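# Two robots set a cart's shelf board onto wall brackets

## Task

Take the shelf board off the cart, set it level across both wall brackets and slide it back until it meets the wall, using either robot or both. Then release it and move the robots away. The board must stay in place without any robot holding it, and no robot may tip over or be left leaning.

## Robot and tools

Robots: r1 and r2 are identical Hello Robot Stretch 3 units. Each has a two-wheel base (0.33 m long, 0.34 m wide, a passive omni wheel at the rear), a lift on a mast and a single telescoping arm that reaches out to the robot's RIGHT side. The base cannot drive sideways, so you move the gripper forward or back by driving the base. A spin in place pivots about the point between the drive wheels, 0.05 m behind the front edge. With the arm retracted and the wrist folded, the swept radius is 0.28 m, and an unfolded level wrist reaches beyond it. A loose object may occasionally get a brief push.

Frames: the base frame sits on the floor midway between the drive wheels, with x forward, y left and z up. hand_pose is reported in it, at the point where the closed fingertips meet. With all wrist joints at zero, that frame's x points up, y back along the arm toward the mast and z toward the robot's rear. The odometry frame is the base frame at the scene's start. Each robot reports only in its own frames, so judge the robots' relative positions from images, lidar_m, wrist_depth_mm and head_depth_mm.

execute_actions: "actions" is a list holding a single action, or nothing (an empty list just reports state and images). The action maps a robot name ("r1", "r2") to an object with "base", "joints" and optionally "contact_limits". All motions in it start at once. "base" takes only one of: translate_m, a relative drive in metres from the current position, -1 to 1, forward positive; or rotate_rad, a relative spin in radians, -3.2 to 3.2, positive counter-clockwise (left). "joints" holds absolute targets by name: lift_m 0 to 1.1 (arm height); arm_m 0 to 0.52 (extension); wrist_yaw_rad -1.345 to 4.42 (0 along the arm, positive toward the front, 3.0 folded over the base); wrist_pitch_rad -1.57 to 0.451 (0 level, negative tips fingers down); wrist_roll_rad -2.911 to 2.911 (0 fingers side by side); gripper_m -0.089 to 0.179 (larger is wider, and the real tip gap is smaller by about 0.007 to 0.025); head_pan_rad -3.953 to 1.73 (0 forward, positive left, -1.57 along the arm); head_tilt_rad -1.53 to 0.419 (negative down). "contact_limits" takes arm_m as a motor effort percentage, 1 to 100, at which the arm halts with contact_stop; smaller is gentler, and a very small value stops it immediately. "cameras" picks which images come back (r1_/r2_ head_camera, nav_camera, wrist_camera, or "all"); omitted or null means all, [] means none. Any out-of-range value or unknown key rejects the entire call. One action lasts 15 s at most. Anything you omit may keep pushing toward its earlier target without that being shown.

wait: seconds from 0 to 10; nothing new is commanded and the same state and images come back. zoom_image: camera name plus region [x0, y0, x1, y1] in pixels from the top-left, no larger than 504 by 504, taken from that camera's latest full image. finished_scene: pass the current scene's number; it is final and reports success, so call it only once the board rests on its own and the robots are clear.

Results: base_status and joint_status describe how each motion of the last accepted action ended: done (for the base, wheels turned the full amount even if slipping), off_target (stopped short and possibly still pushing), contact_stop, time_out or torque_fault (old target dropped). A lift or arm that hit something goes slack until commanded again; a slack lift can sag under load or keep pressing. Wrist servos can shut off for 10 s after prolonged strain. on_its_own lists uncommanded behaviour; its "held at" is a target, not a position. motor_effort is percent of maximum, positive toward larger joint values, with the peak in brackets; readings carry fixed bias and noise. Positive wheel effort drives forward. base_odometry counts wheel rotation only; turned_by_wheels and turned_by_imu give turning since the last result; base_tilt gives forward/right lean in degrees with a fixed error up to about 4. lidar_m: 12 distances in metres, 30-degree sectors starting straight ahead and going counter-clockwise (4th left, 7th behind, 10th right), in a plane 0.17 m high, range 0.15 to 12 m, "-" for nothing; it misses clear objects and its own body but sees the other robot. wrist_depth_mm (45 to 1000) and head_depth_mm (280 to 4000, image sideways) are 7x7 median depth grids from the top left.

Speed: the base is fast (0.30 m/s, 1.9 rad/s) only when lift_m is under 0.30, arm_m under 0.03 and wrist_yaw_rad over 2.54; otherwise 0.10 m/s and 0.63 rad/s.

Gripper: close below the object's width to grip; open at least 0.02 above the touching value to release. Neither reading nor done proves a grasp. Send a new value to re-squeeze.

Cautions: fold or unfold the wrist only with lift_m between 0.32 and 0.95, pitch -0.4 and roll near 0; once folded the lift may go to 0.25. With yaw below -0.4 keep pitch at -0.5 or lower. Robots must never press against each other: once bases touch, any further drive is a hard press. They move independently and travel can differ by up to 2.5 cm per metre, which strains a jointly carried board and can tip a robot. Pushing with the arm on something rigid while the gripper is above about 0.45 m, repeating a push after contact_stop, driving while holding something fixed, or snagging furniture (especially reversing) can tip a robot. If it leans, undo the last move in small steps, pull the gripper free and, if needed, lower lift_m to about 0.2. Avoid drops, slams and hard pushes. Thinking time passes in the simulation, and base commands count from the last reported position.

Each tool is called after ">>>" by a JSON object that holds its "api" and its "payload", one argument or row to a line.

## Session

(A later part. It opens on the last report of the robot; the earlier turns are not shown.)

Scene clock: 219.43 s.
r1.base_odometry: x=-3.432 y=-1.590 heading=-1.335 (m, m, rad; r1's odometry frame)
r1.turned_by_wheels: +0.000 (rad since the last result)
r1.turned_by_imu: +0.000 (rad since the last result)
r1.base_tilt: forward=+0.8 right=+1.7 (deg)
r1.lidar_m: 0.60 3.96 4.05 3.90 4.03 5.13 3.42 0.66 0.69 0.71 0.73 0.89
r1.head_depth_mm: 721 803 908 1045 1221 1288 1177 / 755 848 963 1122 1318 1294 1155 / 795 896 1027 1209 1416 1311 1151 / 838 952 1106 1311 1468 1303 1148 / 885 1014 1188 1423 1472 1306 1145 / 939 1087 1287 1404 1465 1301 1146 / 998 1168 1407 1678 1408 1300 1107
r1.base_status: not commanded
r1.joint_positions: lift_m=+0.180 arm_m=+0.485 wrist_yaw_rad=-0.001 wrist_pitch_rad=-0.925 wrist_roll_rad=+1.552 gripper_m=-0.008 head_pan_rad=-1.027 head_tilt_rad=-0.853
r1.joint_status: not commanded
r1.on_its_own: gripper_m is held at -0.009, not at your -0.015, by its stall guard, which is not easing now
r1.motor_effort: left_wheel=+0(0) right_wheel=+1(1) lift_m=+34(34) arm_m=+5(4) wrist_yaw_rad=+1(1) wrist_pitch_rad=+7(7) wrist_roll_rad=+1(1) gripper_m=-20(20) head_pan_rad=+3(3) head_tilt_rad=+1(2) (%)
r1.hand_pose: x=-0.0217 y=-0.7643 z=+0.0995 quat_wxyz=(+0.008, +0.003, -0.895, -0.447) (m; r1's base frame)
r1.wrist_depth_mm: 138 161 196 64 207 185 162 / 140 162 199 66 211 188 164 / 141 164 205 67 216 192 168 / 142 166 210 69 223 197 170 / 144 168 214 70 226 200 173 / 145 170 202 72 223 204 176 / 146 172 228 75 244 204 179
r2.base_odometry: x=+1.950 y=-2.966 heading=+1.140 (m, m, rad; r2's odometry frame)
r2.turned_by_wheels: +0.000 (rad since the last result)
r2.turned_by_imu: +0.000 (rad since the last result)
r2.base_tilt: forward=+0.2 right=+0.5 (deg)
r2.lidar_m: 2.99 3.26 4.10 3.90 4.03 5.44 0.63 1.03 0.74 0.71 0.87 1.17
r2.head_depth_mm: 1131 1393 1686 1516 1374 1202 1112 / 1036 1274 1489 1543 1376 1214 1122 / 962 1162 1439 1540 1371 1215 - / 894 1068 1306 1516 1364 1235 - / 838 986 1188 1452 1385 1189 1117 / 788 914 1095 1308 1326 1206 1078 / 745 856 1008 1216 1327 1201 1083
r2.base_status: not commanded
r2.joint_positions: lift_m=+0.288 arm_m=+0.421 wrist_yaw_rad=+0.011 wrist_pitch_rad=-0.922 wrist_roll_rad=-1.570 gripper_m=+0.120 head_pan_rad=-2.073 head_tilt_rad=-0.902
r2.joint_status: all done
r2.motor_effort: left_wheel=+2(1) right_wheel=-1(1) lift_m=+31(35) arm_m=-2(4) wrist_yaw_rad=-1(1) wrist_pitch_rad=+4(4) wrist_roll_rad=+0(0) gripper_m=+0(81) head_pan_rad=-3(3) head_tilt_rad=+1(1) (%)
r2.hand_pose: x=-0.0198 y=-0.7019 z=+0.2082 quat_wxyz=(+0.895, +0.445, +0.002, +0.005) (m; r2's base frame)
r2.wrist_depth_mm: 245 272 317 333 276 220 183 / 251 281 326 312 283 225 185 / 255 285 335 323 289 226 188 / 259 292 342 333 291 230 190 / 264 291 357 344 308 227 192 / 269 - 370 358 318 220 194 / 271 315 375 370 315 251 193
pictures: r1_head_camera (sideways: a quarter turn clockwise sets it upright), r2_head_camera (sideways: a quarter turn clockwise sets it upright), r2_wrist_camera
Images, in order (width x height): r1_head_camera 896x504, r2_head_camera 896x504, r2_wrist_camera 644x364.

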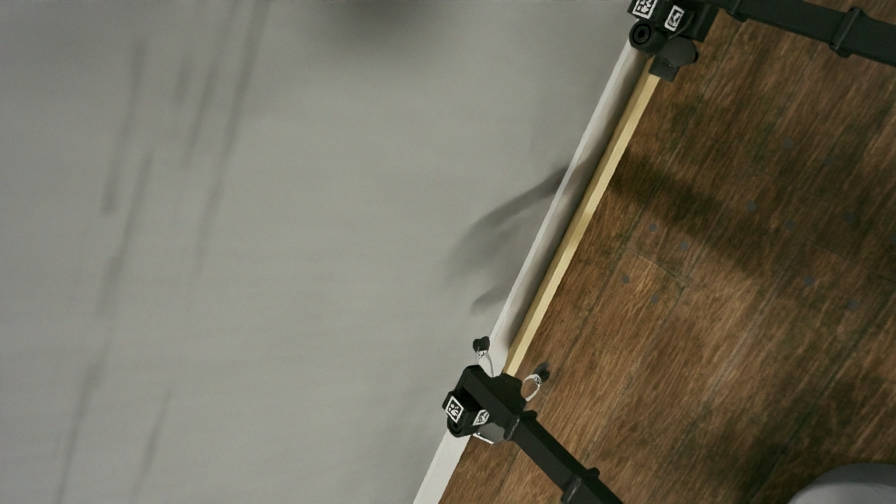

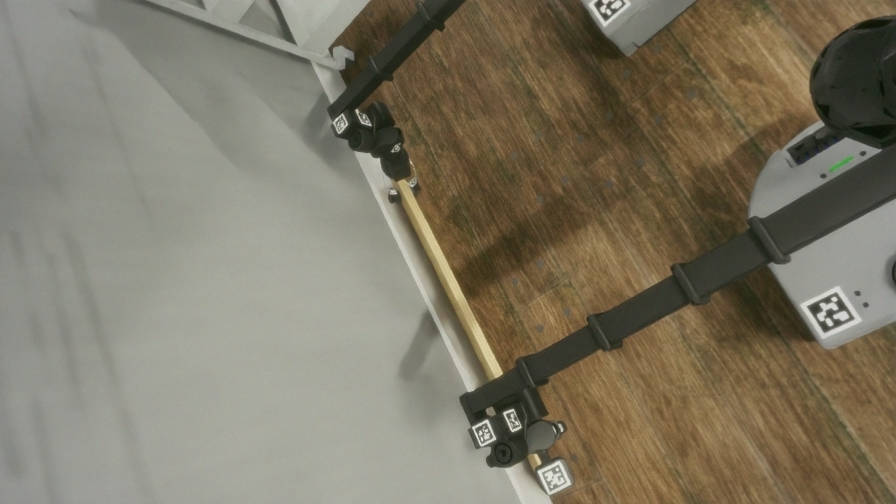

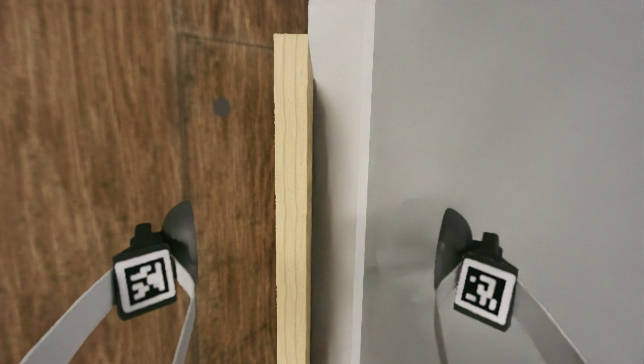

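>>> {"api": "execute_actions", "payload": {
  "actions": [
    {"r2": {"joints": {"arm_m": 0.442, "lift_m": 0.248}}}
  ],
  "cameras": ["r2_wrist_camera"]
}}

>>> {"api": "execute_actions", "payload": {
  "actions": [
    {"r2": {"joints": {"arm_m": 0.463, "lift_m": 0.211, "gripper_m": 0.10}}}
  ],
  "cameras": ["r2_wrist_camera", "r1_head_camera"]
}}

Scene clock: 220.90 s.
r1.base_odometry: x=-3.432 y=-1.590 heading=-1.335 (m, m, rad; r1's odometry frame)
r1.turned_by_wheels: +0.000 (rad since the last result)
r1.turned_by_imu: +0.000 (rad since the last result)
r1.base_tilt: forward=+0.8 right=+1.8 (deg)
r1.lidar_m: 0.60 3.95 4.03 3.88 4.03 5.08 3.43 0.66 0.69 0.71 0.73 0.89
r1.head_depth_mm: 719 801 907 1043 1222 1286 1176 / 754 846 967 1119 1314 1299 1159 / 795 895 1031 1211 1415 1301 1152 / 836 951 1101 1312 1473 1301 1148 / 883 1013 1191 1416 1474 1302 1148 / 940 1084 1287 1442 1436 1300 1150 / 1000 1167 1402 1680 1438 1295 1110
r1.base_status: not commanded
r1.joint_positions: lift_m=+0.180 arm_m=+0.485 wrist_yaw_rad=-0.001 wrist_pitch_rad=-0.925 wrist_roll_rad=+1.552 gripper_m=-0.008 head_pan_rad=-1.027 head_tilt_rad=-0.853
r1.joint_status: not commanded
r1.on_its_own: gripper_m is held at -0.009, not at your -0.015, by its stall guard, which is not easing now
r1.motor_effort: left_wheel=+0(0) right_wheel=+1(1) lift_m=+34(34) arm_m=+5(5) wrist_yaw_rad=+2(1) wrist_pitch_rad=+7(7) wrist_roll_rad=+1(1) gripper_m=-20(19) head_pan_rad=+3(3) head_tilt_rad=+3(3) (%)
r1.hand_pose: x=-0.0217 y=-0.7643 z=+0.0995 quat_wxyz=(+0.008, +0.003, -0.895, -0.447) (m; r1's base frame)
r1.wrist_depth_mm: 138 161 197 64 206 185 162 / 140 162 199 66 211 189 164 / 141 165 204 67 216 193 167 / 142 166 210 69 224 197 170 / 143 168 213 70 225 199 173 / 145 170 202 72 224 203 176 / 146 172 229 75 245 203 179
r2.base_odometry: x=+1.950 y=-2.966 heading=+1.140 (m, m, rad; r2's odometry frame)
r2.turned_by_wheels: +0.000 (rad since the last result)
r2.turned_by_imu: +0.000 (rad since the last result)
r2.base_tilt: forward=+0.2 right=+0.6 (deg)
r2.lidar_m: 2.99 3.26 4.07 3.90 4.03 5.42 0.63 1.03 0.74 0.71 0.87 1.17
r2.head_depth_mm: 1132 1391 1682 1520 1384 1200 1114 / 1041 1271 1491 1534 1372 1213 1128 / 967 1157 1429 1533 1368 1213 - / 899 1064 1314 1511 1359 1231 - / 838 990 1193 1455 1382 1188 1114 / 788 913 1089 1323 1329 1203 1083 / 742 853 1008 1213 1323 1200 1077
r2.base_status: not commanded
r2.joint_positions: lift_m=+0.248 arm_m=+0.442 wrist_yaw_rad=+0.011 wrist_pitch_rad=-0.921 wrist_roll_rad=-1.570 gripper_m=+0.120 head_pan_rad=-2.073 head_tilt_rad=-0.902
r2.joint_status: all done
r2.motor_effort: left_wheel=+1(2) right_wheel=-1(1) lift_m=+31(33) arm_m=+2(3) wrist_yaw_rad=-1(1) wrist_pitch_rad=+4(5) wrist_roll_rad=+0(0) gripper_m=+0(1) head_pan_rad=-3(4) head_tilt_rad=+1(1) (%)
r2.hand_pose: x=-0.0198 y=-0.7226 z=+0.1683 quat_wxyz=(+0.896, +0.445, +0.002, +0.005) (m; r2's base frame)
r2.wrist_depth_mm: 214 240 278 278 254 202 167 / 219 245 286 284 258 204 169 / 223 253 294 292 262 207 171 / 228 258 301 296 268 211 174 / 234 255 313 303 282 209 176 / 237 - 324 314 289 202 179 / 237 276 331 321 287 229 177
pictures: r2_wrist_camera
Images, in order (width x height): r2_wrist_camera 644x364.

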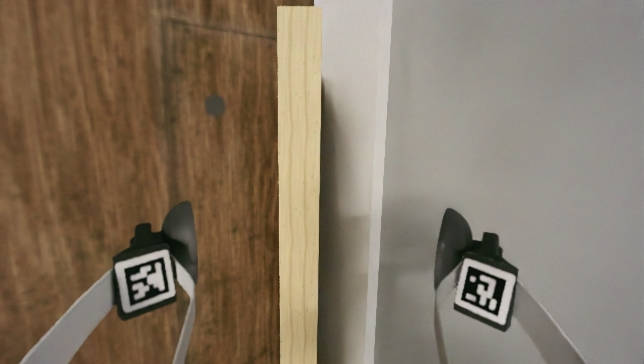

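Scene clock: 222.03 s.
r1.base_odometry: x=-3.432 y=-1.590 heading=-1.335 (m, m, rad; r1's odometry frame)
r1.turned_by_wheels: +0.000 (rad since the last result)
r1.turned_by_imu: +0.000 (rad since the last result)
r1.base_tilt: forward=+0.7 right=+1.7 (deg)
r1.lidar_m: 0.60 3.98 4.03 3.89 4.02 5.06 3.41 0.66 0.69 0.71 0.73 1.00
r1.head_depth_mm: 719 801 908 1041 1223 1287 1176 / 755 845 965 1121 1314 1298 1157 / 792 896 1030 1206 1409 1307 1156 / 836 953 1104 1307 1475 1304 1151 / 884 1017 1190 1418 1473 1301 1151 / 938 1083 1287 1490 1438 1301 1145 / 998 1165 1408 1685 1465 1291 1106
r1.base_status: not commanded
r1.joint_positions: lift_m=+0.180 arm_m=+0.485 wrist_yaw_rad=-0.001 wrist_pitch_rad=-0.925 wrist_roll_rad=+1.552 gripper_m=-0.008 head_pan_rad=-1.027 head_tilt_rad=-0.853
r1.joint_status: not commanded
r1.on_its_own: gripper_m is held at -0.009, not at your -0.015, by its stall guard, which is not easing now
r1.motor_effort: left_wheel=+0(0) right_wheel=+1(1) lift_m=+33(34) arm_m=+5(5) wrist_yaw_rad=+1(1) wrist_pitch_rad=+7(6) wrist_roll_rad=+1(1) gripper_m=-20(20) head_pan_rad=+3(3) head_tilt_rad=+2(0) (%)
r1.hand_pose: x=-0.0217 y=-0.7643 z=+0.0995 quat_wxyz=(+0.008, +0.003, -0.895, -0.447) (m; r1's base frame)
r1.wrist_depth_mm: 138 161 195 64 206 185 162 / 140 163 199 66 211 189 164 / 141 164 205 67 216 192 168 / 142 166 210 69 223 196 170 / 144 168 213 71 226 200 173 / 145 169 202 72 223 203 176 / 146 171 229 75 245 203 179
r2.base_odometry: x=+1.950 y=-2.966 heading=+1.140 (m, m, rad; r2's odometry frame)
r2.turned_by_wheels: +0.000 (rad since the last result)
r2.turned_by_imu: +0.000 (rad since the last result)
r2.base_tilt: forward=+0.2 right=+0.6 (deg)
r2.lidar_m: 2.98 3.25 4.08 3.90 4.04 5.48 0.63 1.03 0.74 0.71 0.87 1.18
r2.head_depth_mm: 1131 1389 1686 1519 1381 1202 1108 / 1043 1276 1495 1532 1374 1218 1123 / 964 1161 1436 1540 1367 1219 - / 898 1067 1310 1513 1363 1231 - / 837 985 1193 1447 1389 1187 1117 / 789 916 1087 1315 1333 1202 1079 / 744 858 1007 1215 1322 1193 1072
r2.base_status: not commanded
r2.joint_positions: lift_m=+0.211 arm_m=+0.463 wrist_yaw_rad=+0.011 wrist_pitch_rad=-0.921 wrist_roll_rad=-1.570 gripper_m=+0.100 head_pan_rad=-2.073 head_tilt_rad=-0.902
r2.joint_status: all done
r2.motor_effort: left_wheel=+1(1) right_wheel=-1(0) lift_m=+32(30) arm_m=+2(3) wrist_yaw_rad=-1(2) wrist_pitch_rad=+4(4) wrist_roll_rad=+0(0) gripper_m=+0(73) head_pan_rad=-3(3) head_tilt_rad=+1(1) (%)
r2.hand_pose: x=-0.0198 y=-0.7437 z=+0.1313 quat_wxyz=(+0.896, +0.445, +0.002, +0.005) (m; r2's base frame)
r2.wrist_depth_mm: 188 210 245 96 225 182 151 / 192 214 249 98 231 185 153 / 197 218 257 101 238 188 155 / 200 224 265 105 242 191 158 / 202 226 281 108 253 193 159 / 207 223 285 112 262 186 161 / 207 245 290 117 259 206 163
pictures: r1_head_camera (sideways: a quarter turn clockwise sets it upright), r2_wrist_camera
Images, in order (width x height): r1_head_camera 896x504, r2_wrist_camera 644x364.

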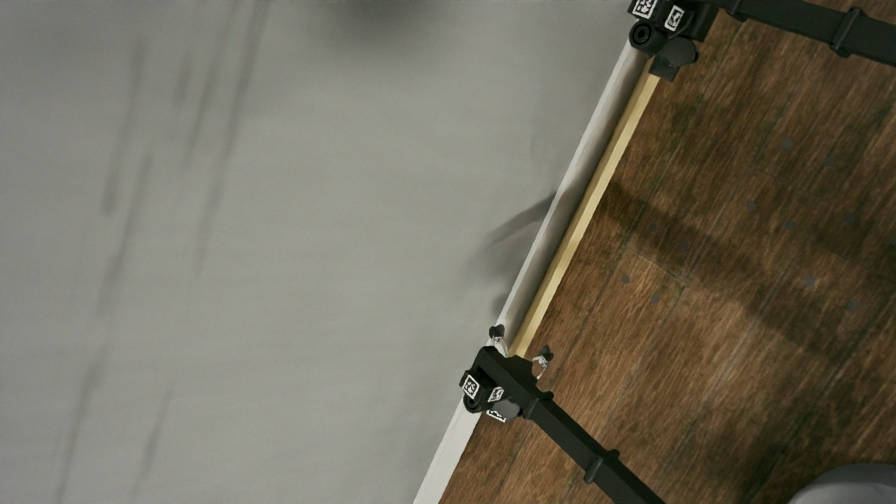

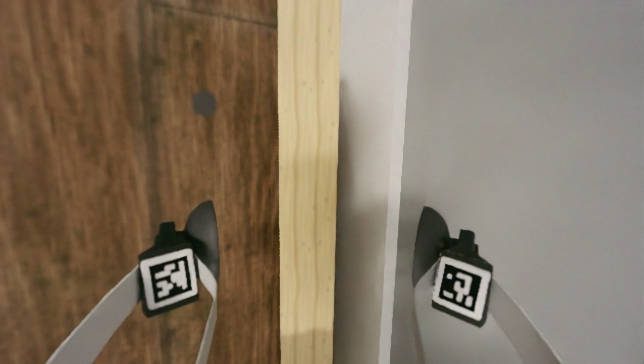

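>>> {"api": "execute_actions", "payload": {
  "actions": [
    {"r2": {"joints": {"arm_m": 0.484, "lift_m": 0.183, "gripper_m": 0.08}}}
  ],
  "cameras": ["r2_wrist_camera", "r1_head_camera"]
}}

Scene clock: 223.30 s.
r1.base_odometry: x=-3.432 y=-1.590 heading=-1.335 (m, m, rad; r1's odometry frame)
r1.turned_by_wheels: +0.000 (rad since the last result)
r1.turned_by_imu: +0.000 (rad since the last result)
r1.base_tilt: forward=+0.7 right=+1.7 (deg)
r1.lidar_m: 0.60 3.97 4.05 3.90 4.04 5.10 3.42 0.66 0.69 0.71 0.73 1.00
r1.head_depth_mm: 719 801 908 1045 1216 1285 1175 / 756 846 967 1122 1314 1296 1154 / 792 895 1030 1205 1416 1303 1150 / 836 952 1103 1316 1470 1305 1151 / 886 1014 1187 1419 1474 1304 1150 / 936 1085 1287 1496 1435 1297 1146 / 996 1167 1406 1692 1500 1272 1107
r1.base_status: not commanded
r1.joint_positions: lift_m=+0.180 arm_m=+0.485 wrist_yaw_rad=-0.001 wrist_pitch_rad=-0.925 wrist_roll_rad=+1.552 gripper_m=-0.008 head_pan_rad=-1.027 head_tilt_rad=-0.853
r1.joint_status: not commanded
r1.on_its_own: gripper_m is held at -0.009, not at your -0.015, by its stall guard, which is not easing now
r1.motor_effort: left_wheel=+0(0) right_wheel=+1(1) lift_m=+34(34) arm_m=+5(5) wrist_yaw_rad=+0(1) wrist_pitch_rad=+7(7) wrist_roll_rad=+2(2) gripper_m=-20(20) head_pan_rad=+4(3) head_tilt_rad=+2(2) (%)
r1.hand_pose: x=-0.0217 y=-0.7643 z=+0.0995 quat_wxyz=(+0.008, +0.003, -0.895, -0.447) (m; r1's base frame)
r1.wrist_depth_mm: 138 161 196 64 207 185 161 / 140 162 199 66 211 190 165 / 141 164 204 67 215 192 167 / 142 166 209 69 225 195 170 / 143 168 213 70 226 201 172 / 145 170 202 72 224 204 177 / 146 172 228 75 243 204 179
r2.base_odometry: x=+1.950 y=-2.966 heading=+1.140 (m, m, rad; r2's odometry frame)
r2.turned_by_wheels: +0.000 (rad since the last result)
r2.turned_by_imu: +0.000 (rad since the last result)
r2.base_tilt: forward=+0.2 right=+0.6 (deg)
r2.lidar_m: 2.99 3.26 4.09 3.91 4.03 5.43 0.63 1.03 0.74 0.71 0.87 1.18
r2.head_depth_mm: 1134 1394 1681 1521 1378 1204 1107 / 1042 1275 1499 1554 1373 1214 1122 / 963 1162 1440 1536 1370 1214 - / 900 1061 1313 1508 1364 1225 - / 839 983 1192 1453 1382 1190 1118 / 789 915 1093 1317 1331 1204 1081 / 744 856 1007 1214 1329 1199 1079
r2.base_status: not commanded
r2.joint_positions: lift_m=+0.183 arm_m=+0.484 wrist_yaw_rad=+0.011 wrist_pitch_rad=-0.921 wrist_roll_rad=-1.570 gripper_m=+0.080 head_pan_rad=-2.073 head_tilt_rad=-0.902
r2.joint_status: all done
r2.motor_effort: left_wheel=+2(1) right_wheel=+0(0) lift_m=+32(33) arm_m=+2(1) wrist_yaw_rad=-1(1) wrist_pitch_rad=+4(4) wrist_roll_rad=+0(0) gripper_m=+0(73) head_pan_rad=-3(4) head_tilt_rad=+1(1) (%)
r2.hand_pose: x=-0.0198 y=-0.7647 z=+0.1033 quat_wxyz=(+0.896, +0.445, +0.002, +0.005) (m; r2's base frame)
r2.wrist_depth_mm: 167 186 207 63 196 164 135 / 171 191 213 64 199 165 137 / 175 194 222 67 206 168 139 / 178 199 228 69 210 171 141 / 182 203 245 71 220 173 142 / 186 202 251 73 230 171 144 / 189 220 246 76 230 173 146
pictures: r1_head_camera (sideways: a quarter turn clockwise sets it upright), r2_wrist_camera
Images, in order (width x height): r1_head_camera 896x504, r2_wrist_camera 644x364.

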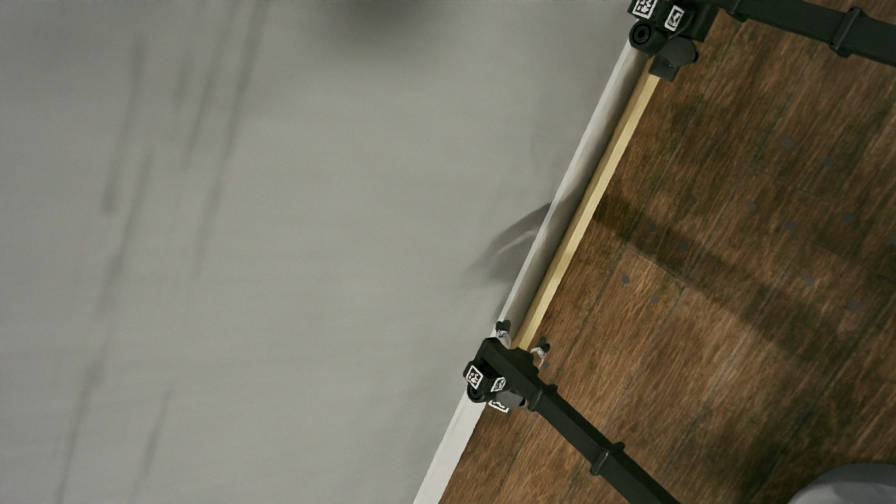

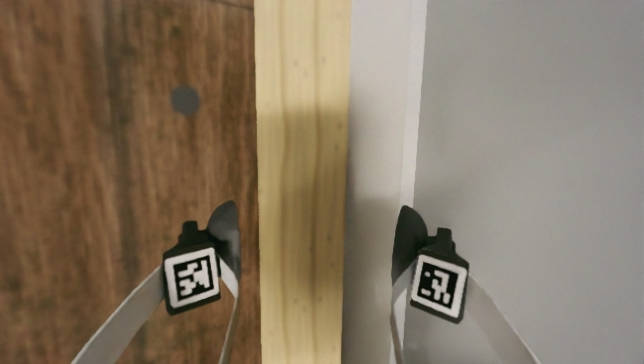

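>>> {"api": "execute_actions", "payload": {
  "actions": [
    {"r2": {"joints": {"gripper_m": -0.015}}}
  ],
  "cameras": ["r2_wrist_camera", "r1_head_camera", "r1_wrist_camera"]
}}

Scene clock: 224.83 s.
r1.base_odometry: x=-3.432 y=-1.590 heading=-1.335 (m, m, rad; r1's odometry frame)
r1.turned_by_wheels: +0.000 (rad since the last result)
r1.turned_by_imu: +0.000 (rad since the last result)
r1.base_tilt: forward=+0.7 right=+1.7 (deg)
r1.lidar_m: 0.60 3.97 4.05 3.91 4.04 5.11 3.41 0.66 0.69 0.71 0.73 1.00
r1.head_depth_mm: 720 802 907 1046 1219 1283 1178 / 754 849 964 1118 1314 1295 1157 / 792 897 1029 1209 1412 1307 1154 / 838 947 1104 1315 1465 1304 1153 / 886 1013 1189 1415 1477 1306 1146 / 940 1091 1282 1501 1439 1303 1149 / 1001 1168 1402 1682 1500 1274 1106
r1.base_status: not commanded
r1.joint_positions: lift_m=+0.180 arm_m=+0.485 wrist_yaw_rad=-0.001 wrist_pitch_rad=-0.925 wrist_roll_rad=+1.552 gripper_m=-0.008 head_pan_rad=-1.027 head_tilt_rad=-0.853
r1.joint_status: not commanded
r1.on_its_own: gripper_m is held at -0.009, not at your -0.015, by its stall guard, which is not easing now
r1.motor_effort: left_wheel=+0(0) right_wheel=+1(0) lift_m=+34(35) arm_m=+5(5) wrist_yaw_rad=+1(1) wrist_pitch_rad=+7(7) wrist_roll_rad=+1(1) gripper_m=-20(20) head_pan_rad=+4(4) head_tilt_rad=+1(1) (%)
r1.hand_pose: x=-0.0217 y=-0.7644 z=+0.0995 quat_wxyz=(+0.008, +0.003, -0.895, -0.447) (m; r1's base frame)
r1.wrist_depth_mm: 138 160 197 64 212 186 162 / 140 163 198 66 216 189 165 / 141 164 204 67 221 193 168 / 142 166 210 69 227 196 170 / 144 168 213 71 226 201 173 / 145 170 202 72 223 204 176 / 146 171 228 75 244 202 179
r2.base_odometry: x=+1.950 y=-2.966 heading=+1.140 (m, m, rad; r2's odometry frame)
r2.turned_by_wheels: +0.000 (rad since the last result)
r2.turned_by_imu: +0.000 (rad since the last result)
r2.base_tilt: forward=+0.2 right=+0.6 (deg)
r2.lidar_m: 2.98 3.26 4.09 3.90 4.03 5.42 0.63 1.03 0.74 0.71 0.87 1.17
r2.head_depth_mm: 1130 1394 1685 1523 1382 1197 1102 / 1041 1277 1494 1542 1375 1222 1125 / 968 1160 1436 1539 1363 1209 - / 898 1067 1310 1508 1365 1229 - / 841 987 1190 1448 1386 1190 1124 / 788 916 1090 1312 1335 1202 1086 / 744 854 1004 1212 1324 1200 1080
r2.base_status: not commanded
r2.joint_positions: lift_m=+0.183 arm_m=+0.484 wrist_yaw_rad=+0.011 wrist_pitch_rad=-0.928 wrist_roll_rad=-1.570 gripper_m=-0.014 head_pan_rad=-2.073 head_tilt_rad=-0.902
r2.joint_status: all done
r2.motor_effort: left_wheel=+1(1) right_wheel=-1(0) lift_m=+32(32) arm_m=+3(3) wrist_yaw_rad=-1(2) wrist_pitch_rad=+7(9) wrist_roll_rad=+0(0) gripper_m=-18(93) head_pan_rad=-4(4) head_tilt_rad=+1(1) (%)
r2.hand_pose: x=-0.0198 y=-0.7631 z=+0.1023 quat_wxyz=(+0.894, +0.448, +0.002, +0.005) (m; r2's base frame)
r2.wrist_depth_mm: 168 185 210 63 196 164 136 / 171 189 216 64 202 166 138 / 174 193 221 66 206 170 140 / 177 199 227 68 211 172 141 / 181 203 225 71 215 175 143 / 185 206 225 73 210 178 145 / 189 206 252 75 233 179 147
pictures: r1_head_camera (sideways: a quarter turn clockwise sets it upright), r1_wrist_camera, r2_wrist_camera
Images, in order (width x height): r1_head_camera 896x504, r1_wrist_camera 644x364, r2_wrist_camera 644x364.

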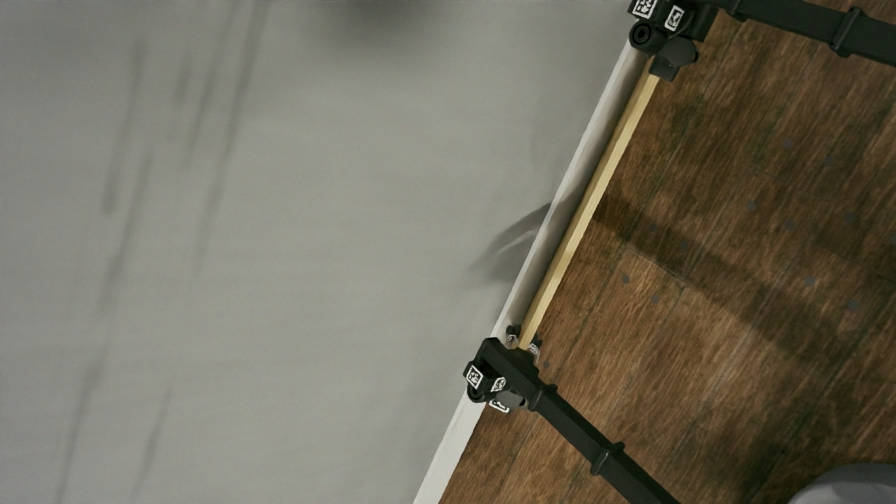

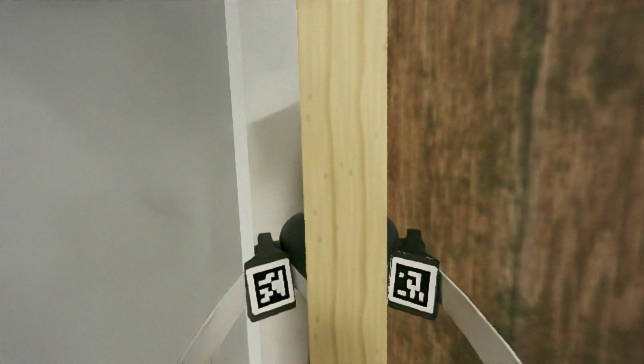

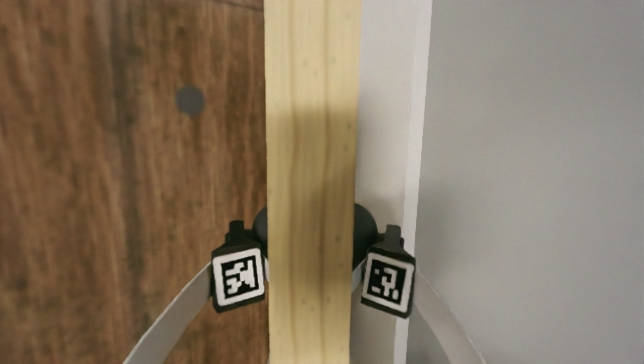

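>>> {"api": "execute_actions", "payload": {
  "actions": [
    {"r1": {"joints": {"lift_m": 0.21, "arm_m": 0.47}}, "r2": {"joints": {"lift_m": 0.213, "arm_m": 0.469}}}
  ],
  "cameras": ["r2_wrist_camera", "r1_head_camera", "r1_wrist_camera"]
}}

Scene clock: 226.30 s.
r1.base_odometry: x=-3.432 y=-1.590 heading=-1.335 (m, m, rad; r1's odometry frame)
r1.turned_by_wheels: +0.000 (rad since the last result)
r1.turned_by_imu: +0.000 (rad since the last result)
r1.base_tilt: forward=+0.9 right=+1.7 (deg)
r1.lidar_m: 0.60 3.96 4.07 3.89 4.06 5.11 3.42 0.66 0.69 0.70 0.72 0.98
r1.head_depth_mm: 720 804 906 1040 1226 1288 1171 / 754 847 965 1118 1324 1302 1159 / 794 899 1030 1210 1417 1307 1151 / 835 952 1101 1315 1469 1310 1150 / 885 1015 1187 1417 1478 1309 1151 / 938 1082 1286 1488 1433 1306 1146 / 996 1169 1404 1683 1469 1299 1105
r1.base_status: not commanded
r1.joint_positions: lift_m=+0.210 arm_m=+0.470 wrist_yaw_rad=-0.001 wrist_pitch_rad=-0.948 wrist_roll_rad=+1.553 gripper_m=-0.008 head_pan_rad=-1.027 head_tilt_rad=-0.853
r1.joint_status: all done
r1.on_its_own: gripper_m is held at -0.009, not at your -0.015, by its stall guard, which is not easing now
r1.motor_effort: left_wheel=+0(0) right_wheel=-1(0) lift_m=+51(53) arm_m=-5(3) wrist_yaw_rad=+1(1) wrist_pitch_rad=+16(17) wrist_roll_rad=+2(2) gripper_m=-21(21) head_pan_rad=+4(3) head_tilt_rad=+2(2) (%)
r1.hand_pose: x=-0.0216 y=-0.7448 z=+0.1259 quat_wxyz=(+0.008, +0.004, -0.889, -0.457) (m; r1's base frame)
r1.wrist_depth_mm: 153 178 224 65 231 207 182 / 154 180 229 66 235 212 185 / 155 182 232 68 241 216 188 / 156 183 236 70 247 220 191 / 158 186 237 71 247 224 196 / 159 188 229 73 72 228 198 / 161 189 256 75 264 226 203
r2.base_odometry: x=+1.950 y=-2.966 heading=+1.140 (m, m, rad; r2's odometry frame)
r2.turned_by_wheels: +0.000 (rad since the last result)
r2.turned_by_imu: +0.000 (rad since the last result)
r2.base_tilt: forward=+0.2 right=+0.5 (deg)
r2.lidar_m: 2.97 3.25 4.08 3.90 4.02 5.44 0.63 0.96 0.73 0.70 0.87 1.17
r2.head_depth_mm: 1131 1396 1662 1541 1384 1199 1113 / 1035 1273 1503 1573 1366 1217 1129 / 963 1159 1443 1529 1366 1215 - / 899 1065 1309 1519 1362 1233 - / 837 984 1192 1465 1386 1188 1117 / 788 917 1093 1323 1329 1205 1079 / 743 856 1007 1220 1327 1201 1076
r2.base_status: not commanded
r2.joint_positions: lift_m=+0.213 arm_m=+0.469 wrist_yaw_rad=+0.011 wrist_pitch_rad=-0.954 wrist_roll_rad=-1.571 gripper_m=-0.014 head_pan_rad=-2.073 head_tilt_rad=-0.902
r2.joint_status: all done
r2.motor_effort: left_wheel=+1(1) right_wheel=+0(1) lift_m=+43(45) arm_m=-1(1) wrist_yaw_rad=-1(2) wrist_pitch_rad=+18(19) wrist_roll_rad=+0(0) gripper_m=-20(20) head_pan_rad=-4(4) head_tilt_rad=+1(1) (%)
r2.hand_pose: x=-0.0199 y=-0.7429 z=+0.1285 quat_wxyz=(+0.888, +0.459, +0.003, +0.005) (m; r2's base frame)
r2.wrist_depth_mm: 188 206 234 63 223 183 150 / 192 211 239 65 229 186 153 / 196 218 247 67 234 188 155 / 199 222 253 69 240 191 157 / 203 228 251 71 242 193 159 / 206 231 74 74 234 197 160 / 212 231 274 76 266 200 162
pictures: r1_head_camera (sideways: a quarter turn clockwise sets it upright), r1_wrist_camera, r2_wrist_camera
Images, in order (width x height): r1_head_camera 896x504, r1_wrist_camera 644x364, r2_wrist_camera 644x364.

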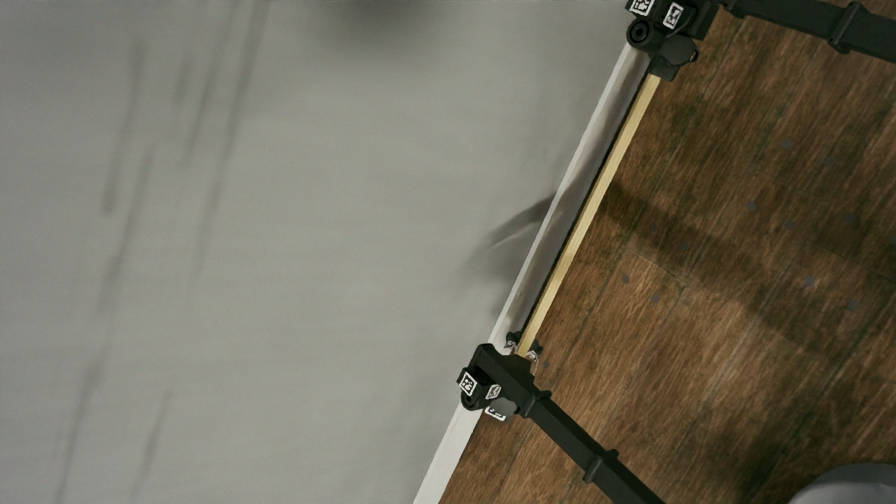

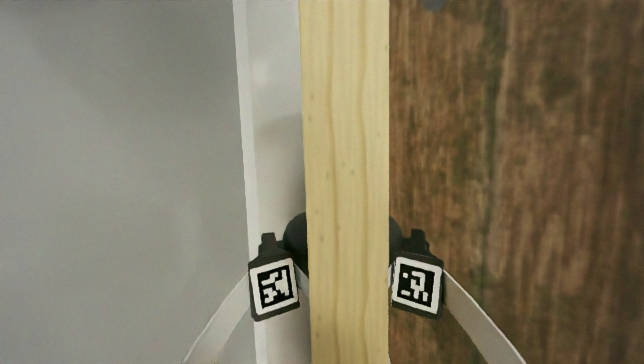

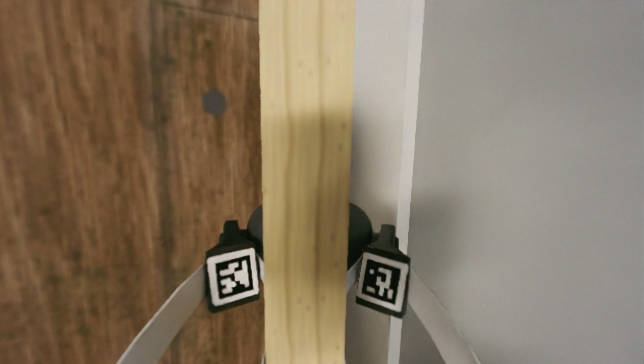

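>>> {"api": "execute_actions", "payload": {
  "actions": [
    {"r1": {"joints": {"lift_m": 0.34, "arm_m": 0.38}}, "r2": {"joints": {"lift_m": 0.343, "arm_m": 0.379}}}
  ],
  "cameras": ["r2_wrist_camera", "r1_head_camera", "r1_wrist_camera"]
}}

Scene clock: 228.37 s.
r1.base_odometry: x=-3.432 y=-1.590 heading=-1.335 (m, m, rad; r1's odometry frame)
r1.turned_by_wheels: +0.000 (rad since the last result)
r1.turned_by_imu: +0.000 (rad since the last result)
r1.base_tilt: forward=+0.7 right=+1.6 (deg)
r1.lidar_m: 0.60 3.95 4.03 3.90 4.05 5.05 3.43 0.66 0.69 0.69 0.72 0.98
r1.head_depth_mm: 721 803 906 1044 1230 1261 1177 / 753 847 964 1123 1317 1289 1152 / 794 896 1032 1211 1409 1308 1153 / 837 950 1104 1310 1460 1303 1149 / 885 1013 1187 1434 1467 1300 1147 / 940 1089 1285 1471 1476 1303 1148 / 994 1173 1410 1652 1436 1299 1109
r1.base_status: not commanded
r1.joint_positions: lift_m=+0.340 arm_m=+0.380 wrist_yaw_rad=+0.002 wrist_pitch_rad=-0.948 wrist_roll_rad=+1.553 gripper_m=-0.008 head_pan_rad=-1.027 head_tilt_rad=-0.853
r1.joint_status: all done
r1.on_its_own: gripper_m is held at -0.009, not at your -0.015, by its stall guard, which is not easing now
r1.motor_effort: left_wheel=+2(2) right_wheel=-7(7) lift_m=+52(51) arm_m=-4(5) wrist_yaw_rad=-1(1) wrist_pitch_rad=+16(16) wrist_roll_rad=+1(2) gripper_m=-21(21) head_pan_rad=+3(3) head_tilt_rad=+2(1) (%)
r1.hand_pose: x=-0.0212 y=-0.6548 z=+0.2559 quat_wxyz=(+0.009, +0.005, -0.889, -0.457) (m; r1's base frame)
r1.wrist_depth_mm: 220 260 329 64 349 316 275 / 221 263 335 66 358 321 280 / 223 266 338 68 365 327 286 / 225 269 343 69 373 334 291 / 229 271 349 71 375 340 297 / 229 275 333 73 72 348 302 / 232 278 373 76 400 343 308
r2.base_odometry: x=+1.950 y=-2.966 heading=+1.140 (m, m, rad; r2's odometry frame)
r2.turned_by_wheels: +0.000 (rad since the last result)
r2.turned_by_imu: +0.000 (rad since the last result)
r2.base_tilt: forward=+0.1 right=+0.5 (deg)
r2.lidar_m: 2.98 3.27 4.10 3.90 4.05 5.39 0.63 1.01 0.72 0.69 0.87 1.17
r2.head_depth_mm: 1135 1388 1658 1586 1375 1204 1128 / 1040 1269 1509 1574 1373 1217 1126 / 967 1157 1435 1535 1366 1218 - / 898 1065 1306 1514 1365 1241 - / 836 987 1192 1449 1383 1201 1115 / 789 915 1090 1301 1329 1208 1085 / 743 856 1006 1209 1323 1198 1078
r2.base_status: not commanded
r2.joint_positions: lift_m=+0.343 arm_m=+0.379 wrist_yaw_rad=+0.009 wrist_pitch_rad=-0.954 wrist_roll_rad=-1.572 gripper_m=-0.014 head_pan_rad=-2.073 head_tilt_rad=-0.902
r2.joint_status: all done
r2.motor_effort: left_wheel=-2(2) right_wheel=+5(5) lift_m=+44(48) arm_m=-2(2) wrist_yaw_rad=+0(1) wrist_pitch_rad=+18(18) wrist_roll_rad=+1(1) gripper_m=-20(20) head_pan_rad=-4(4) head_tilt_rad=+1(1) (%)
r2.hand_pose: x=-0.0201 y=-0.6529 z=+0.2585 quat_wxyz=(+0.888, +0.459, +0.003, +0.004) (m; r2's base frame)
r2.wrist_depth_mm: 284 316 356 63 339 265 220 / 288 320 365 65 343 269 222 / 293 330 376 67 351 275 225 / 302 336 385 69 361 278 227 / 307 349 382 71 354 283 231 / 313 353 229 73 344 290 234 / 318 351 421 76 399 293 237
pictures: r1_head_camera (sideways: a quarter turn clockwise sets it upright), r1_wrist_camera, r2_wrist_camera
Images, in order (width x height): r1_head_camera 896x504, r1_wrist_camera 644x364, r2_wrist_camera 644x364.

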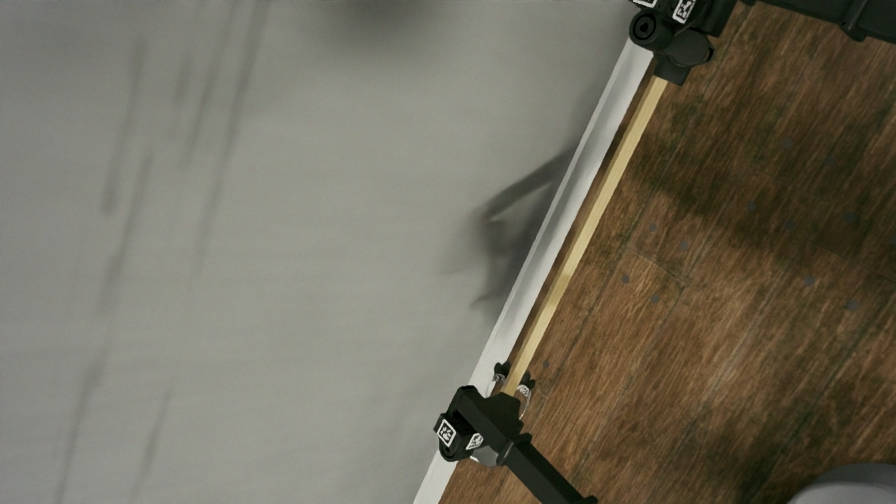

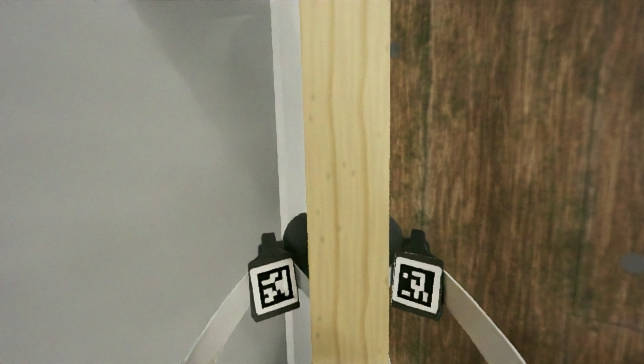

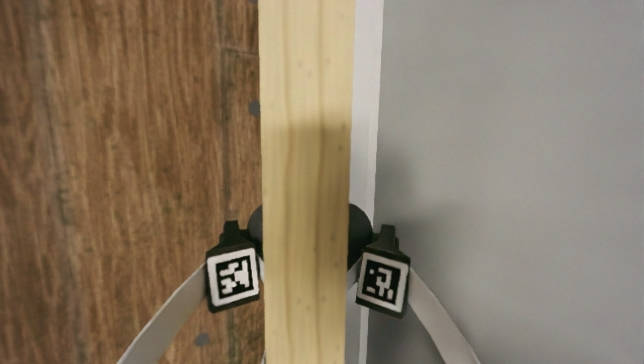

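>>> {"api": "execute_actions", "payload": {
  "actions": [
    {"r1": {"joints": {"wrist_pitch_rad": -0.6, "arm_m": 0.34, "lift_m": 0.38}}, "r2": {"joints": {"wrist_pitch_rad": -0.6, "arm_m": 0.339, "lift_m": 0.383}}}
  ],
  "cameras": ["r2_wrist_camera", "r1_head_camera", "r1_wrist_camera"]
}}

Scene clock: 229.97 s.
r1.base_odometry: x=-3.432 y=-1.590 heading=-1.335 (m, m, rad; r1's odometry frame)
r1.turned_by_wheels: +0.000 (rad since the last result)
r1.turned_by_imu: +0.000 (rad since the last result)
r1.base_tilt: forward=+0.7 right=+1.7 (deg)
r1.lidar_m: 0.60 3.96 4.06 3.89 4.05 5.06 3.42 0.66 0.69 0.85 0.88 1.20
r1.head_depth_mm: 719 801 908 1042 1193 1239 1178 / 755 848 965 1120 1234 1312 1152 / 794 895 1028 1212 1364 1305 1153 / 837 951 1101 1310 1443 1308 1148 / 885 1014 1190 1370 1477 1298 1143 / 937 1087 1287 1441 1506 1302 1144 / 999 1171 1407 1570 1470 1297 1108
r1.base_status: not commanded
r1.joint_positions: lift_m=+0.380 arm_m=+0.340 wrist_yaw_rad=+0.002 wrist_pitch_rad=-0.659 wrist_roll_rad=+1.554 gripper_m=-0.008 head_pan_rad=-1.027 head_tilt_rad=-0.853
r1.joint_status: wrist_pitch_rad off_target (ended at -0.659, target -0.600); the others done
r1.on_its_own: gripper_m is held at -0.009, not at your -0.015, by its stall guard, which is not easing now
r1.motor_effort: left_wheel=+2(2) right_wheel=-5(7) lift_m=+51(54) arm_m=-5(7) wrist_yaw_rad=-2(1) wrist_pitch_rad=+24(25) wrist_roll_rad=+1(1) gripper_m=-22(23) head_pan_rad=+4(3) head_tilt_rad=+2(3) (%)
r1.hand_pose: x=-0.0210 y=-0.6729 z=+0.3421 quat_wxyz=(+0.009, +0.004, -0.946, -0.324) (m; r1's base frame)
r1.wrist_depth_mm: 222 250 293 64 420 392 326 / 225 253 296 66 438 396 330 / 228 258 303 68 446 404 334 / 230 261 307 70 458 410 336 / 235 264 311 71 467 420 342 / 239 268 308 73 72 423 349 / 241 274 336 76 494 420 353
r2.base_odometry: x=+1.950 y=-2.966 heading=+1.140 (m, m, rad; r2's odometry frame)
r2.turned_by_wheels: +0.000 (rad since the last result)
r2.turned_by_imu: +0.001 (rad since the last result)
r2.base_tilt: forward=+0.0 right=+0.6 (deg)
r2.lidar_m: 2.98 3.24 4.07 3.90 4.02 5.46 0.63 1.23 0.88 0.85 0.87 1.18
r2.head_depth_mm: 1132 1396 1512 1570 1375 1208 1136 / 1039 1279 1523 1573 1369 1216 1129 / 962 1159 1377 1565 1366 1210 - / 898 1066 1307 1495 1364 1231 - / 838 984 1191 1379 1382 1204 1117 / 788 916 1090 1264 1328 1202 1080 / 743 856 1006 1191 1303 1196 1079
r2.base_status: not commanded
r2.joint_positions: lift_m=+0.383 arm_m=+0.339 wrist_yaw_rad=+0.009 wrist_pitch_rad=-0.668 wrist_roll_rad=-1.572 gripper_m=-0.014 head_pan_rad=-2.073 head_tilt_rad=-0.902
r2.joint_status: wrist_pitch_rad off_target (ended at -0.668, target -0.600); the others done
r2.motor_effort: left_wheel=-1(2) right_wheel=+3(5) lift_m=+43(41) arm_m=-1(2) wrist_yaw_rad=+0(1) wrist_pitch_rad=+27(27) wrist_roll_rad=+1(1) gripper_m=-21(21) head_pan_rad=-3(3) head_tilt_rad=+1(1) (%)
r2.hand_pose: x=-0.0196 y=-0.6705 z=+0.3439 quat_wxyz=(+0.945, +0.328, +0.002, +0.004) (m; r2's base frame)
r2.wrist_depth_mm: 332 391 427 63 295 252 219 / 339 397 442 65 301 256 223 / 348 405 452 67 312 262 227 / 350 417 467 69 317 268 232 / 358 422 480 71 318 272 235 / 367 430 74 74 312 279 242 / 371 425 510 77 350 284 243
pictures: r1_head_camera (sideways: a quarter turn clockwise sets it upright), r1_wrist_camera, r2_wrist_camera
Images, in order (width x height): r1_head_camera 896x504, r1_wrist_camera 644x364, r2_wrist_camera 644x364.

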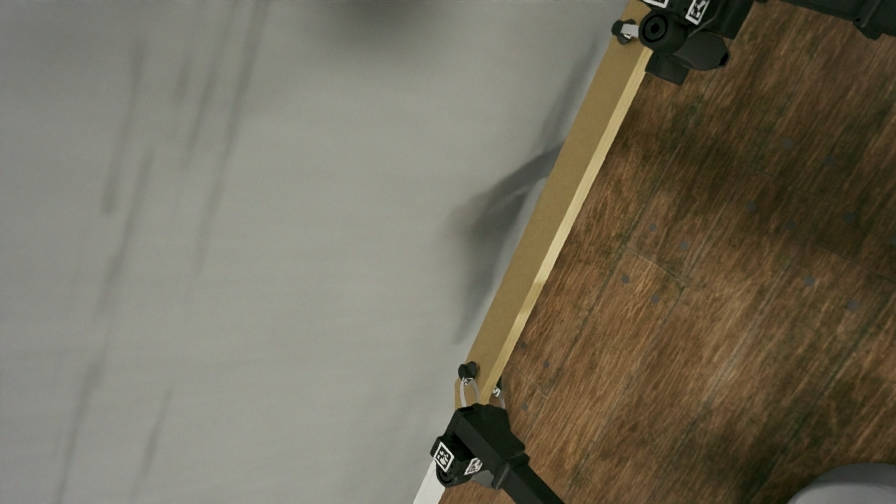

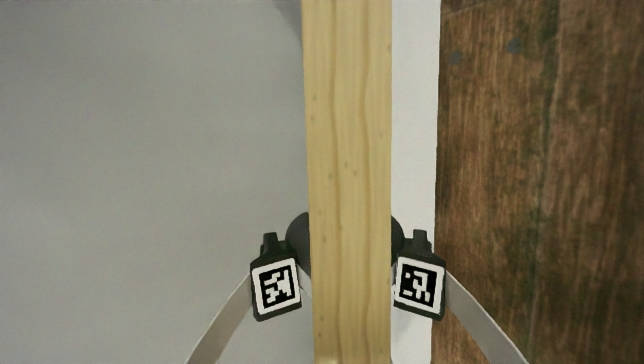

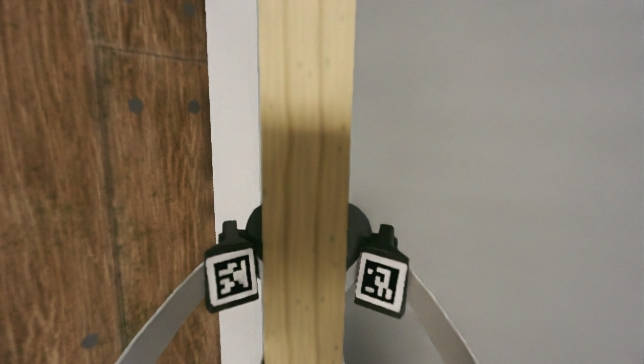

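>>> {"api": "execute_actions", "payload": {
  "actions": [
    {"r1": {"joints": {"wrist_pitch_rad": -0.28, "arm_m": 0.30}}, "r2": {"joints": {"wrist_pitch_rad": -0.28, "arm_m": 0.299}}}
  ],
  "cameras": ["r2_wrist_camera", "r1_head_camera", "r1_wrist_camera"]
}}

Scene clock: 231.47 s.
r1.base_odometry: x=-3.432 y=-1.590 heading=-1.335 (m, m, rad; r1's odometry frame)
r1.turned_by_wheels: +0.000 (rad since the last result)
r1.turned_by_imu: +0.000 (rad since the last result)
r1.base_tilt: forward=+0.8 right=+1.7 (deg)
r1.lidar_m: 0.60 3.97 4.04 3.90 4.04 5.08 3.42 0.66 0.69 0.85 0.88 1.20
r1.head_depth_mm: 718 804 908 1045 1103 - 1157 / 754 847 965 1116 1109 1313 1153 / 795 895 1030 1194 1157 1311 1152 / 835 952 1104 1252 1451 1304 1148 / 884 1011 1187 1278 1508 1300 1146 / 940 1086 1285 1302 1511 1297 1145 / 1000 1168 1405 1527 1432 1295 1109
r1.base_status: not commanded
r1.joint_positions: lift_m=+0.380 arm_m=+0.300 wrist_yaw_rad=+0.002 wrist_pitch_rad=-0.356 wrist_roll_rad=+1.554 gripper_m=-0.008 head_pan_rad=-1.027 head_tilt_rad=-0.853
r1.joint_status: wrist_pitch_rad off_target (ended at -0.356, target -0.280); the others done
r1.on_its_own: gripper_m is held at -0.009, not at your -0.015, by its stall guard, which is not easing now
r1.motor_effort: left_wheel=+2(2) right_wheel=-3(5) lift_m=+51(50) arm_m=-5(5) wrist_yaw_rad=-2(1) wrist_pitch_rad=+31(33) wrist_roll_rad=+1(1) gripper_m=-24(24) head_pan_rad=+4(4) head_tilt_rad=+2(2) (%)
r1.hand_pose: x=-0.0209 y=-0.6769 z=+0.4062 quat_wxyz=(+0.009, +0.003, -0.984, -0.177) (m; r1's base frame)
r1.wrist_depth_mm: 248 262 289 65 351 392 387 / 252 267 293 66 359 397 390 / 256 274 300 68 371 408 393 / 261 280 307 70 382 418 397 / 266 286 313 71 386 431 404 / 270 291 315 73 73 446 409 / 276 297 336 76 409 460 414
r2.base_odometry: x=+1.950 y=-2.966 heading=+1.140 (m, m, rad; r2's odometry frame)
r2.turned_by_wheels: +0.000 (rad since the last result)
r2.turned_by_imu: +0.000 (rad since the last result)
r2.base_tilt: forward=+0.0 right=+0.5 (deg)
r2.lidar_m: 2.98 3.28 4.08 3.90 4.02 5.41 0.63 1.23 0.88 0.85 0.87 1.17
r2.head_depth_mm: 1133 1393 1498 1583 1373 1208 1134 / 1042 1273 1464 1572 1380 1213 1126 / 965 1157 1305 1569 1367 1211 - / 897 1067 1245 1507 1369 1227 - / 840 985 1190 1187 1388 1205 1113 / 786 915 1088 1114 1300 1208 1080 / 744 853 1006 1109 1310 1202 1080
r2.base_status: not commanded
r2.joint_positions: lift_m=+0.383 arm_m=+0.299 wrist_yaw_rad=+0.009 wrist_pitch_rad=-0.367 wrist_roll_rad=-1.572 gripper_m=-0.014 head_pan_rad=-2.073 head_tilt_rad=-0.902
r2.joint_status: wrist_pitch_rad off_target (ended at -0.367, target -0.280); the others done
r2.on_its_own: wrist_pitch_rad is at rest, and its effort (+35) is outside its rest range (-20 to +32)
r2.motor_effort: left_wheel=-1(2) right_wheel=+2(3) lift_m=+43(43) arm_m=-2(5) wrist_yaw_rad=+0(1) wrist_pitch_rad=+35(34) wrist_roll_rad=+0(1) gripper_m=-21(21) head_pan_rad=-4(4) head_tilt_rad=+1(1) (%)
r2.hand_pose: x=-0.0191 y=-0.6748 z=+0.4070 quat_wxyz=(+0.983, +0.183, +0.002, +0.005) (m; r2's base frame)
r2.wrist_depth_mm: 396 386 350 63 288 265 242 / 403 402 362 65 293 269 250 / 407 414 375 67 305 274 254 / 405 429 384 69 311 285 260 / 420 451 408 71 317 290 267 / 421 463 74 74 321 297 272 / 426 487 432 77 346 304 281
pictures: r1_head_camera (sideways: a quarter turn clockwise sets it upright), r1_wrist_camera, r2_wrist_camera
Images, in order (width x height): r1_head_camera 896x504, r1_wrist_camera 644x364, r2_wrist_camera 644x364.

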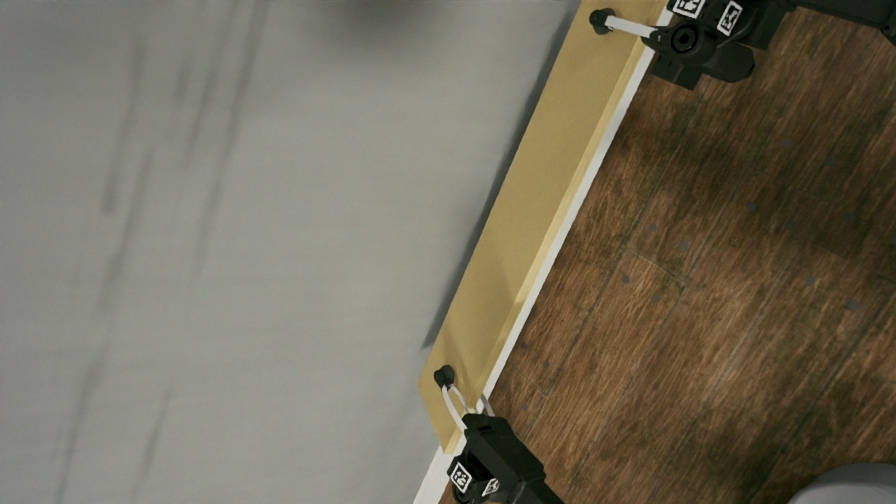

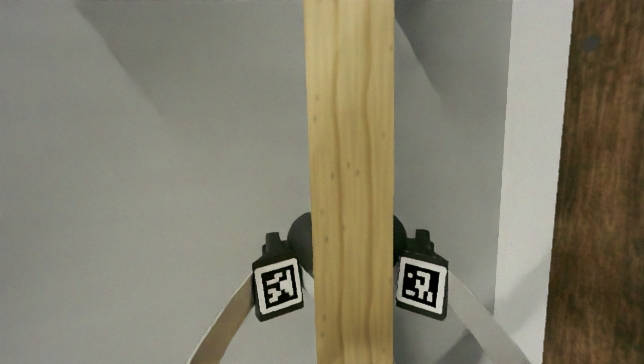

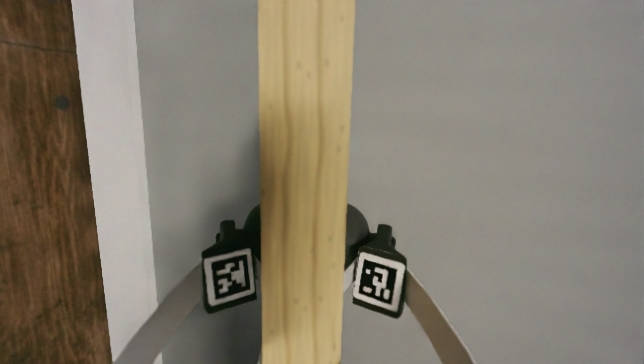

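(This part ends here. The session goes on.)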